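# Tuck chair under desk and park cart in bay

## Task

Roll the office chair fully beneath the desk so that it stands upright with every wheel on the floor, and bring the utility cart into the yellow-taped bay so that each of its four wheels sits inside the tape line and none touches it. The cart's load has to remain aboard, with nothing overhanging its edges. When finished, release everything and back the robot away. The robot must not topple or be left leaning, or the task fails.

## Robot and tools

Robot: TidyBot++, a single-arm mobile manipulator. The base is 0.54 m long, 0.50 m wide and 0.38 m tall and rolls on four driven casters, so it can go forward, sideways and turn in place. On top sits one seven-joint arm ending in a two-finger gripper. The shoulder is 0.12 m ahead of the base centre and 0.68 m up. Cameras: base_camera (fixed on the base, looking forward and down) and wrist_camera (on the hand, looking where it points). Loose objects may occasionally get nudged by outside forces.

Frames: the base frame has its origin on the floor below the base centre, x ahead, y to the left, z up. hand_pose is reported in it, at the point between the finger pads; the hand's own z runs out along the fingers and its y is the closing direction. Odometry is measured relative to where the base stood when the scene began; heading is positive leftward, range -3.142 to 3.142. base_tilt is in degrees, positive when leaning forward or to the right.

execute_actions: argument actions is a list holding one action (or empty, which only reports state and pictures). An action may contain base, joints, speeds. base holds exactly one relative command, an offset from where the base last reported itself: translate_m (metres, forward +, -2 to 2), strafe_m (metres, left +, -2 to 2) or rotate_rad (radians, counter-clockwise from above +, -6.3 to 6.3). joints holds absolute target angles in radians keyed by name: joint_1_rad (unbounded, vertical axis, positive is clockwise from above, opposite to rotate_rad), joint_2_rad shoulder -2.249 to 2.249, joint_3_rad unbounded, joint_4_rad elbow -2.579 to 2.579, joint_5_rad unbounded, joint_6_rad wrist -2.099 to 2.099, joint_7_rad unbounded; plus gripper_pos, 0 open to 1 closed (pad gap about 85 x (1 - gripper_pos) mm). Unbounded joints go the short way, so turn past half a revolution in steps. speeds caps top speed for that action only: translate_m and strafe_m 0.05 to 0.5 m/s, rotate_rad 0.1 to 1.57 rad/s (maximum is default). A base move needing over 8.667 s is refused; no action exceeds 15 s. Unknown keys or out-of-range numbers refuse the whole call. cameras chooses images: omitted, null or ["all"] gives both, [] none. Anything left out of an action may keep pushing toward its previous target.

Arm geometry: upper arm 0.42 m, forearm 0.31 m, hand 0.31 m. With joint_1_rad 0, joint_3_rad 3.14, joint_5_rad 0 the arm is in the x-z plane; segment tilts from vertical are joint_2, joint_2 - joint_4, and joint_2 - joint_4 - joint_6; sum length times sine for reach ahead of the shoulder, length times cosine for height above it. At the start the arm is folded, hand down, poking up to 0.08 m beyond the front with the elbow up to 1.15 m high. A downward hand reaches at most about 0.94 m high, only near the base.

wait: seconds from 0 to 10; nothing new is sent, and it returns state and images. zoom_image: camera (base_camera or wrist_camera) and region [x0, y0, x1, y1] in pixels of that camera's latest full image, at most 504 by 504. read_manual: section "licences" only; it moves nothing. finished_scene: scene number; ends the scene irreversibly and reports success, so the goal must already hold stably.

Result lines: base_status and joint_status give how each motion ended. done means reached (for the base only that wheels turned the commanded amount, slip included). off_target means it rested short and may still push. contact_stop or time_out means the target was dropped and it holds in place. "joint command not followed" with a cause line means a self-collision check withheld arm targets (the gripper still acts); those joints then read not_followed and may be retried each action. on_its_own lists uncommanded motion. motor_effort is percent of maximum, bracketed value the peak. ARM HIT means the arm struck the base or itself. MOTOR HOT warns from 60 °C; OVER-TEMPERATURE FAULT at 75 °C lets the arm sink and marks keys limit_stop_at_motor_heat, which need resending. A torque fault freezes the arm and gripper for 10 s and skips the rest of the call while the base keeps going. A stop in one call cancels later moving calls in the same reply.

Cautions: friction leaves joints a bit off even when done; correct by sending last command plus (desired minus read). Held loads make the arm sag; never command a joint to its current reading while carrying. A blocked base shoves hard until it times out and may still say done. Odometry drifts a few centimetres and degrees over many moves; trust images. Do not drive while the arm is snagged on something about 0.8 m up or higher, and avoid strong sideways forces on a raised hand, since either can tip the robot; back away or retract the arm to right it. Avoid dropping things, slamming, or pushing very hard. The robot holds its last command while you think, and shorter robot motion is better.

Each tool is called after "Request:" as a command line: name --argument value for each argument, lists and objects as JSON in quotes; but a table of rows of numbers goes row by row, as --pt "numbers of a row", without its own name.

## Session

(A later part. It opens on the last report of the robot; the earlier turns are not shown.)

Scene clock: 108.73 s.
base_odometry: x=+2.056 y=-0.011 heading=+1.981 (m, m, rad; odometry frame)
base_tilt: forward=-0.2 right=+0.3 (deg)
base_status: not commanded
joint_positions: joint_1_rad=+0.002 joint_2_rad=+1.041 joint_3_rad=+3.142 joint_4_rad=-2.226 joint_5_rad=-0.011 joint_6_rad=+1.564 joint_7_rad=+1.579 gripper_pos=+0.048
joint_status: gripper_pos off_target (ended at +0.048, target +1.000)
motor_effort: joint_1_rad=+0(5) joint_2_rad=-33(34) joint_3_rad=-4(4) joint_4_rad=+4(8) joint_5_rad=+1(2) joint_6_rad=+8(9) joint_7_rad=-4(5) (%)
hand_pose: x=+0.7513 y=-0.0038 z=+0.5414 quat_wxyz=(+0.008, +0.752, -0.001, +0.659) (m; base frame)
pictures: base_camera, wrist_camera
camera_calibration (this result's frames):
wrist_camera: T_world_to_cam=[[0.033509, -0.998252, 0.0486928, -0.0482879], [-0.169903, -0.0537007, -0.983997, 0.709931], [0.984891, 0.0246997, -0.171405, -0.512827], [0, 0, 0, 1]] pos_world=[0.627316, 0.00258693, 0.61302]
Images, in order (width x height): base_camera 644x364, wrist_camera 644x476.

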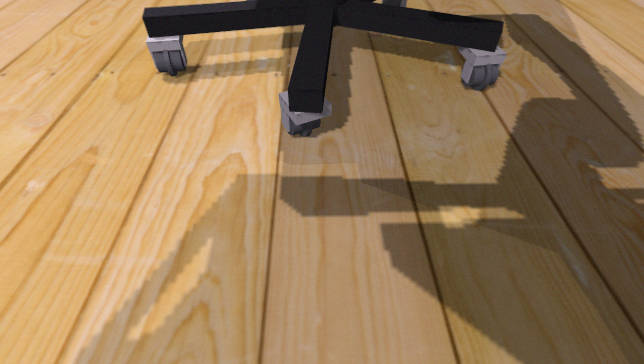

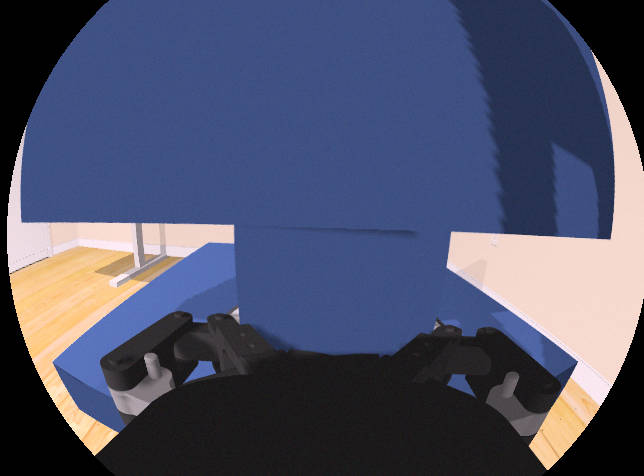

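Request:
execute_actions --actions '[{"base":{"strafe_m":0.78},"speeds":{"strafe_m":0.15}}]' --cameras '[]'

Request:
execute_actions --actions '[{"base":{"translate_m":0.6},"speeds":{"translate_m":0.15},"joints":{"joint_1_rad":-0.07}}]'

Scene clock: 117.23 s.
base_odometry: x=+1.340 y=-0.323 heading=+1.981 (m, m, rad; odometry frame)
base_tilt: forward=-0.3 right=+0.3 (deg)
base_status: done
joint_positions: joint_1_rad=+0.033 joint_2_rad=+1.043 joint_3_rad=+3.175 joint_4_rad=-2.227 joint_5_rad=-0.052 joint_6_rad=+1.567 joint_7_rad=+1.555 gripper_pos=+0.083
joint_status: not commanded
on_its_own: gripper_pos moved +0.035 toward your old target +1.000
motor_effort: joint_1_rad=-3(18) joint_2_rad=-33(36) joint_3_rad=-4(10) joint_4_rad=+6(7) joint_5_rad=+5(18) joint_6_rad=+8(12) joint_7_rad=-1(7) (%)
hand_pose: x=+0.7488 y=-0.0498 z=+0.5409 quat_wxyz=(+0.041, +0.751, -0.032, +0.658) (m; base frame)
pictures: none
No camera images: the call's "cameras" was empty. Leave "cameras" out to get every camera's image.

Scene clock: 121.90 s.
base_odometry: x=+1.100 y=+0.227 heading=+1.982 (m, m, rad; odometry frame)
base_tilt: forward=-0.2 right=+0.3 (deg)
base_status: done
joint_positions: joint_1_rad=-0.121 joint_2_rad=+1.051 joint_3_rad=+3.136 joint_4_rad=-2.228 joint_5_rad=+0.051 joint_6_rad=+1.585 joint_7_rad=+1.601 gripper_pos=+0.083
joint_status: joint_1_rad off_target (ended at -0.121, target -0.070)
motor_effort: joint_1_rad=+10(14) joint_2_rad=-35(40) joint_3_rad=+0(8) joint_4_rad=+4(12) joint_5_rad=-7(11) joint_6_rad=+13(16) joint_7_rad=-8(8) (%)
hand_pose: x=+0.7425 y=+0.0959 z=+0.5415 quat_wxyz=(-0.052, +0.746, +0.073, +0.660) (m; base frame)
pictures: base_camera, wrist_camera
camera_calibration (this result's frames):
wrist_camera: T_world_to_cam=[[0.221514, -0.973507, 0.0567055, -0.0947334], [-0.145702, -0.0905387, -0.985177, 0.700114], [0.964211, 0.209968, -0.161898, -0.514104], [0, 0, 0, 1]] pos_world=[0.618697, 0.0791093, 0.611876]
Images, in order (width x height): base_camera 644x364, wrist_camera 644x476.

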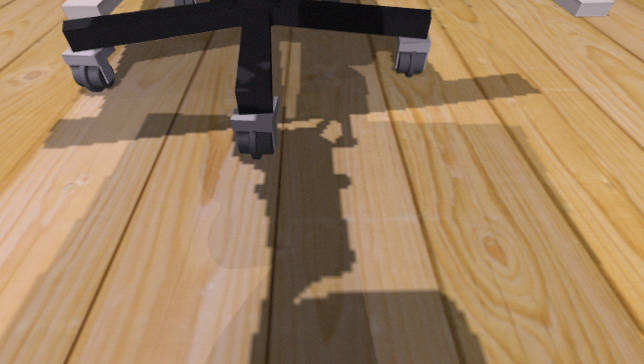

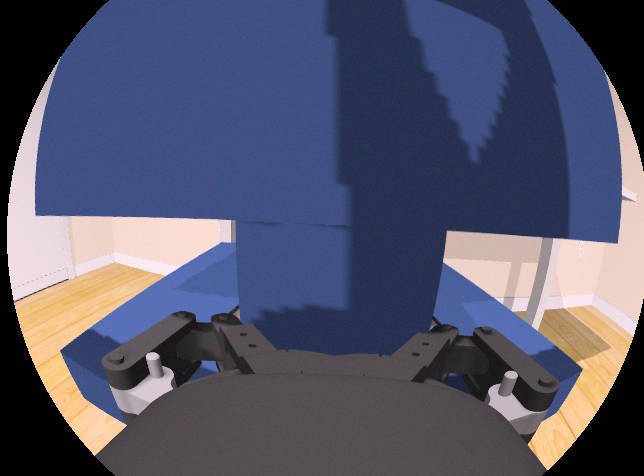

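Request:
execute_actions --actions '[{"base":{"strafe_m":-0.04},"speeds":{"strafe_m":0.05},"joints":{"joint_1_rad":0.07}}]' --cameras '[]'

Request:
execute_actions --actions '[{"base":{"translate_m":0.33},"speeds":{"translate_m":0.1},"joints":{"joint_1_rad":0.03}}]'

Request:
execute_actions --actions '[{"base":{"translate_m":0.06},"speeds":{"translate_m":0.05}}]'

Scene clock: 125.97 s.
base_odometry: x=+1.137 y=+0.244 heading=+1.982 (m, m, rad; odometry frame)
base_tilt: forward=-0.2 right=+0.3 (deg)
base_status: done
joint_positions: joint_1_rad=+0.030 joint_2_rad=+1.052 joint_3_rad=+3.117 joint_4_rad=-2.228 joint_5_rad=+0.053 joint_6_rad=+1.585 joint_7_rad=+1.620 gripper_pos=+0.083
joint_status: joint_1_rad off_target (ended at +0.030, target +0.070)
motor_effort: joint_1_rad=+7(22) joint_2_rad=-35(38) joint_3_rad=+0(6) joint_4_rad=+2(8) joint_5_rad=-4(18) joint_6_rad=+12(16) joint_7_rad=-3(12) (%)
hand_pose: x=+0.7496 y=+0.0094 z=+0.5414 quat_wxyz=(-0.006, +0.749, +0.022, +0.662) (m; base frame)
pictures: none
No camera images: the call's "cameras" was empty. Leave "cameras" out to get every camera's image.

Scene clock: 129.80 s.
base_odometry: x=+1.005 y=+0.546 heading=+1.982 (m, m, rad; odometry frame)
base_tilt: forward=-0.3 right=+0.3 (deg)
base_status: done
joint_positions: joint_1_rad=+0.068 joint_2_rad=+1.044 joint_3_rad=+3.154 joint_4_rad=-2.247 joint_5_rad=-0.034 joint_6_rad=+1.586 joint_7_rad=+1.576 gripper_pos=+0.083
joint_status: all done
motor_effort: joint_1_rad=-6(10) joint_2_rad=-33(37) joint_3_rad=-4(8) joint_4_rad=+7(11) joint_5_rad=+3(9) joint_6_rad=+7(14) joint_7_rad=+2(4) (%)
hand_pose: x=+0.7418 y=-0.0574 z=+0.5410 quat_wxyz=(+0.043, +0.752, -0.034, +0.657) (m; base frame)
pictures: base_camera, wrist_camera
camera_calibration (this result's frames):
wrist_camera: T_world_to_cam=[[-0.0617812, -0.996338, 0.0591122, -0.0362982], [-0.176071, -0.0474169, -0.983235, 0.709586], [0.982437, -0.0711534, -0.172497, -0.505268], [0, 0, 0, 1]] pos_world=[0.619089, -0.0384704, 0.612678]
Images, in order (width x height): base_camera 644x364, wrist_camera 644x476.

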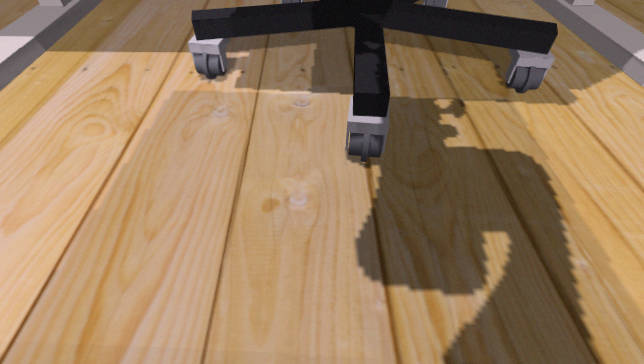

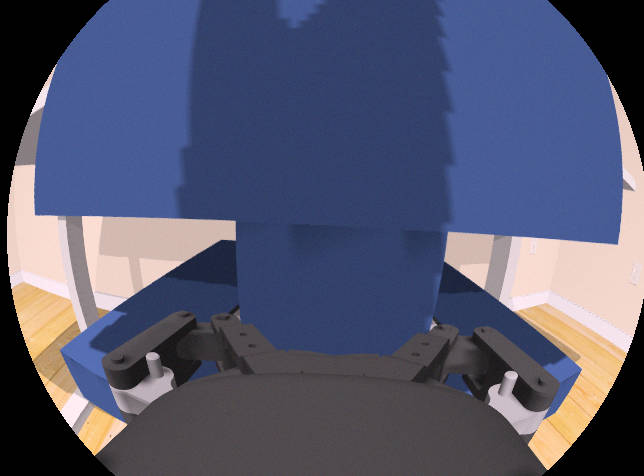

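Scene clock: 133.17 s.
base_odometry: x=+0.982 y=+0.599 heading=+1.982 (m, m, rad; odometry frame)
base_tilt: forward=-0.3 right=+0.3 (deg)
base_status: translate_m time_out (by the wheels' count: +0.057 of +0.060)
joint_positions: joint_1_rad=+0.084 joint_2_rad=+1.023 joint_3_rad=+3.174 joint_4_rad=-2.381 joint_5_rad=+0.043 joint_6_rad=+1.645 joint_7_rad=+1.569 gripper_pos=+0.083
joint_status: not commanded
motor_effort: joint_1_rad=-8(13) joint_2_rad=-24(36) joint_3_rad=-8(11) joint_4_rad=+28(35) joint_5_rad=-10(11) joint_6_rad=-1(10) joint_7_rad=-1(4) (%)
hand_pose: x=+0.7003 y=-0.0483 z=+0.5383 quat_wxyz=(+0.025, +0.771, -0.018, +0.636) (m; base frame)
pictures: base_camera, wrist_camera
camera_calibration (this result's frames):
wrist_camera: T_world_to_cam=[[-0.012009, -0.998628, 0.0509748, -0.0602091], [-0.228406, -0.0468912, -0.972436, 0.730949], [0.973492, -0.023321, -0.227529, -0.426167], [0, 0, 0, 1]] pos_world=[0.5811, -0.0357901, 0.616905]
Images, in order (width x height): base_camera 644x364, wrist_camera 644x476.

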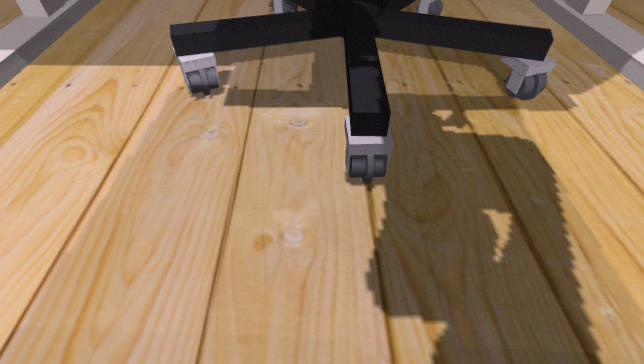

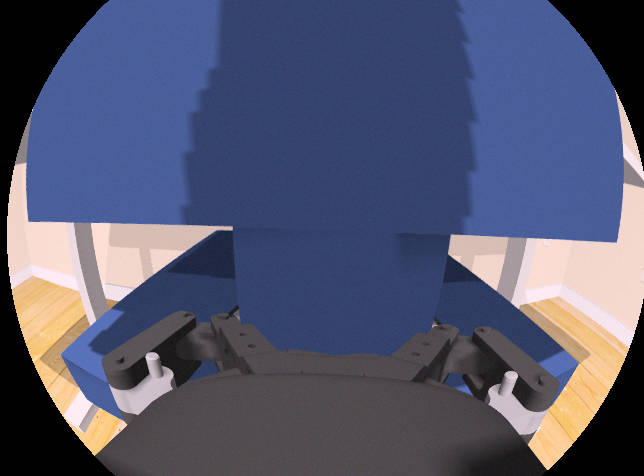

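Request:
execute_actions --actions '[{"base":{"translate_m":-0.042},"joints":{"joint_1_rad":0.06}}]' --cameras '[]'

Request:
execute_actions --actions '[{"joints":{"gripper_pos":0}}]' --cameras '[]'

Request:
execute_actions --actions '[{"base":{"translate_m":-0.6},"speeds":{"translate_m":0.3}}]'

Request:
execute_actions --actions '[{"joints":{"joint_1_rad":-1.8,"joint_2_rad":-0.3,"joint_6_rad":-0.2}}]'

Scene clock: 136.13 s.
base_odometry: x=+0.999 y=+0.560 heading=+1.981 (m, m, rad; odometry frame)
base_tilt: forward=-0.3 right=+0.3 (deg)
base_status: done
joint_positions: joint_1_rad=+0.074 joint_2_rad=+1.051 joint_3_rad=+3.172 joint_4_rad=-2.256 joint_5_rad=+0.036 joint_6_rad=+1.609 joint_7_rad=+1.574 gripper_pos=+0.083
joint_status: all done
motor_effort: joint_1_rad=+1(7) joint_2_rad=-34(36) joint_3_rad=-4(8) joint_4_rad=+9(28) joint_5_rad=-3(10) joint_6_rad=+12(14) joint_7_rad=-4(5) (%)
hand_pose: x=+0.7395 y=-0.0466 z=+0.5410 quat_wxyz=(+0.026, +0.751, -0.012, +0.660) (m; base frame)
pictures: none
No camera images: the call's "cameras" was empty. Leave "cameras" out to get every camera's image.

Scene clock: 137.33 s.
base_odometry: x=+0.999 y=+0.560 heading=+1.981 (m, m, rad; odometry frame)
base_tilt: forward=-0.2 right=+0.3 (deg)
base_status: not commanded
joint_positions: joint_1_rad=+0.073 joint_2_rad=+1.051 joint_3_rad=+3.158 joint_4_rad=-2.237 joint_5_rad=+0.016 joint_6_rad=+1.609 joint_7_rad=+1.574 gripper_pos=+0.000
joint_status: all done
motor_effort: joint_1_rad=+0(2) joint_2_rad=-34(39) joint_3_rad=-2(4) joint_4_rad=+5(11) joint_5_rad=+1(3) joint_6_rad=+10(13) joint_7_rad=+0(4) (%)
hand_pose: x=+0.7460 y=-0.0465 z=+0.5457 quat_wxyz=(+0.027, +0.744, -0.019, +0.667) (m; base frame)
pictures: none
No camera images: the call's "cameras" was empty. Leave "cameras" out to get every camera's image.

Scene clock: 140.40 s.
base_odometry: x=+1.239 y=+0.010 heading=+1.982 (m, m, rad; odometry frame)
base_tilt: forward=-0.3 right=+0.3 (deg)
base_status: done
joint_positions: joint_1_rad=+0.070 joint_2_rad=+1.048 joint_3_rad=+3.156 joint_4_rad=-2.225 joint_5_rad=+0.015 joint_6_rad=+1.609 joint_7_rad=+1.574 gripper_pos=+0.000
joint_status: not commanded
motor_effort: joint_1_rad=+1(0) joint_2_rad=-32(35) joint_3_rad=-1(2) joint_4_rad=+4(5) joint_5_rad=+0(1) joint_6_rad=+8(9) joint_7_rad=+0(0) (%)
hand_pose: x=+0.7509 y=-0.0442 z=+0.5509 quat_wxyz=(+0.025, +0.739, -0.018, +0.673) (m; base frame)
pictures: base_camera, wrist_camera
camera_calibration (this result's frames):
wrist_camera: T_world_to_cam=[[-0.0173231, -0.998446, 0.0529659, -0.0532817], [-0.133923, -0.0501794, -0.989721, 0.693387], [0.99084, -0.0242383, -0.132846, -0.537607], [0, 0, 0, 1]] pos_world=[0.62462, -0.0314358, 0.617663]
Images, in order (width x height): base_camera 644x364, wrist_camera 644x476.

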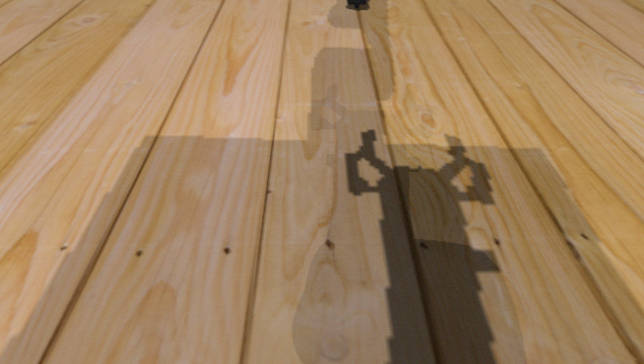

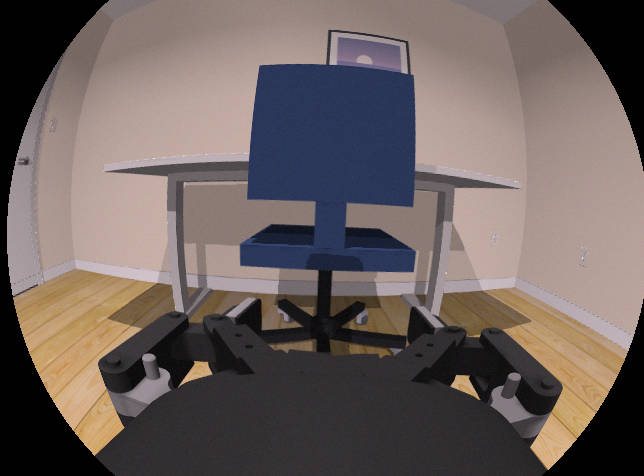

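Scene clock: 143.43 s.
base_odometry: x=+1.239 y=+0.010 heading=+1.982 (m, m, rad; odometry frame)
base_tilt: forward=-0.3 right=+0.3 (deg)
base_status: not commanded
joint_positions: joint_1_rad=-1.788 joint_2_rad=-0.291 joint_3_rad=+3.146 joint_4_rad=-2.225 joint_5_rad=+0.015 joint_6_rad=-0.159 joint_7_rad=+1.574 gripper_pos=+0.000
joint_status: all done
motor_effort: joint_1_rad=+1(4) joint_2_rad=-9(34) joint_3_rad=+0(2) joint_4_rad=+19(19) joint_5_rad=+0(0) joint_6_rad=+8(9) joint_7_rad=+0(0) (%)
hand_pose: x=+0.0250 y=+0.4329 z=+0.8182 quat_wxyz=(-0.387, +0.538, +0.678, +0.318) (m; base frame)
pictures: base_camera, wrist_camera
camera_calibration (this result's frames):
wrist_camera: T_world_to_cam=[[0.961442, 0.27294, 0.0336672, -0.162715], [0.172866, -0.50459, -0.845876, 0.955998], [-0.213885, 0.819081, -0.532316, 0.22056], [0, 0, 0, 1]] pos_world=[0.0383553, 0.346142, 0.931542]
Images, in order (width x height): base_camera 644x364, wrist_camera 644x476.

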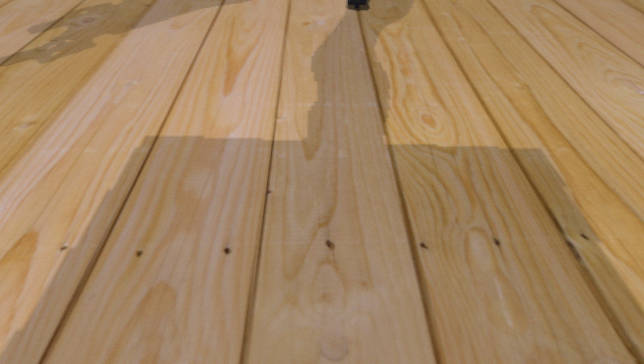

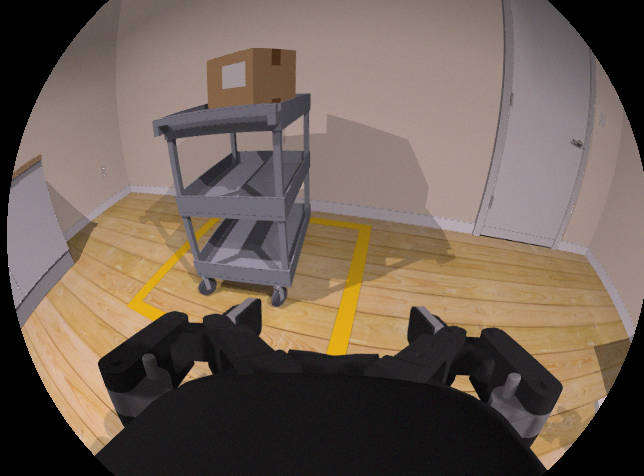

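Request:
finished_scene --scene 2

The scene is finished: the task was done.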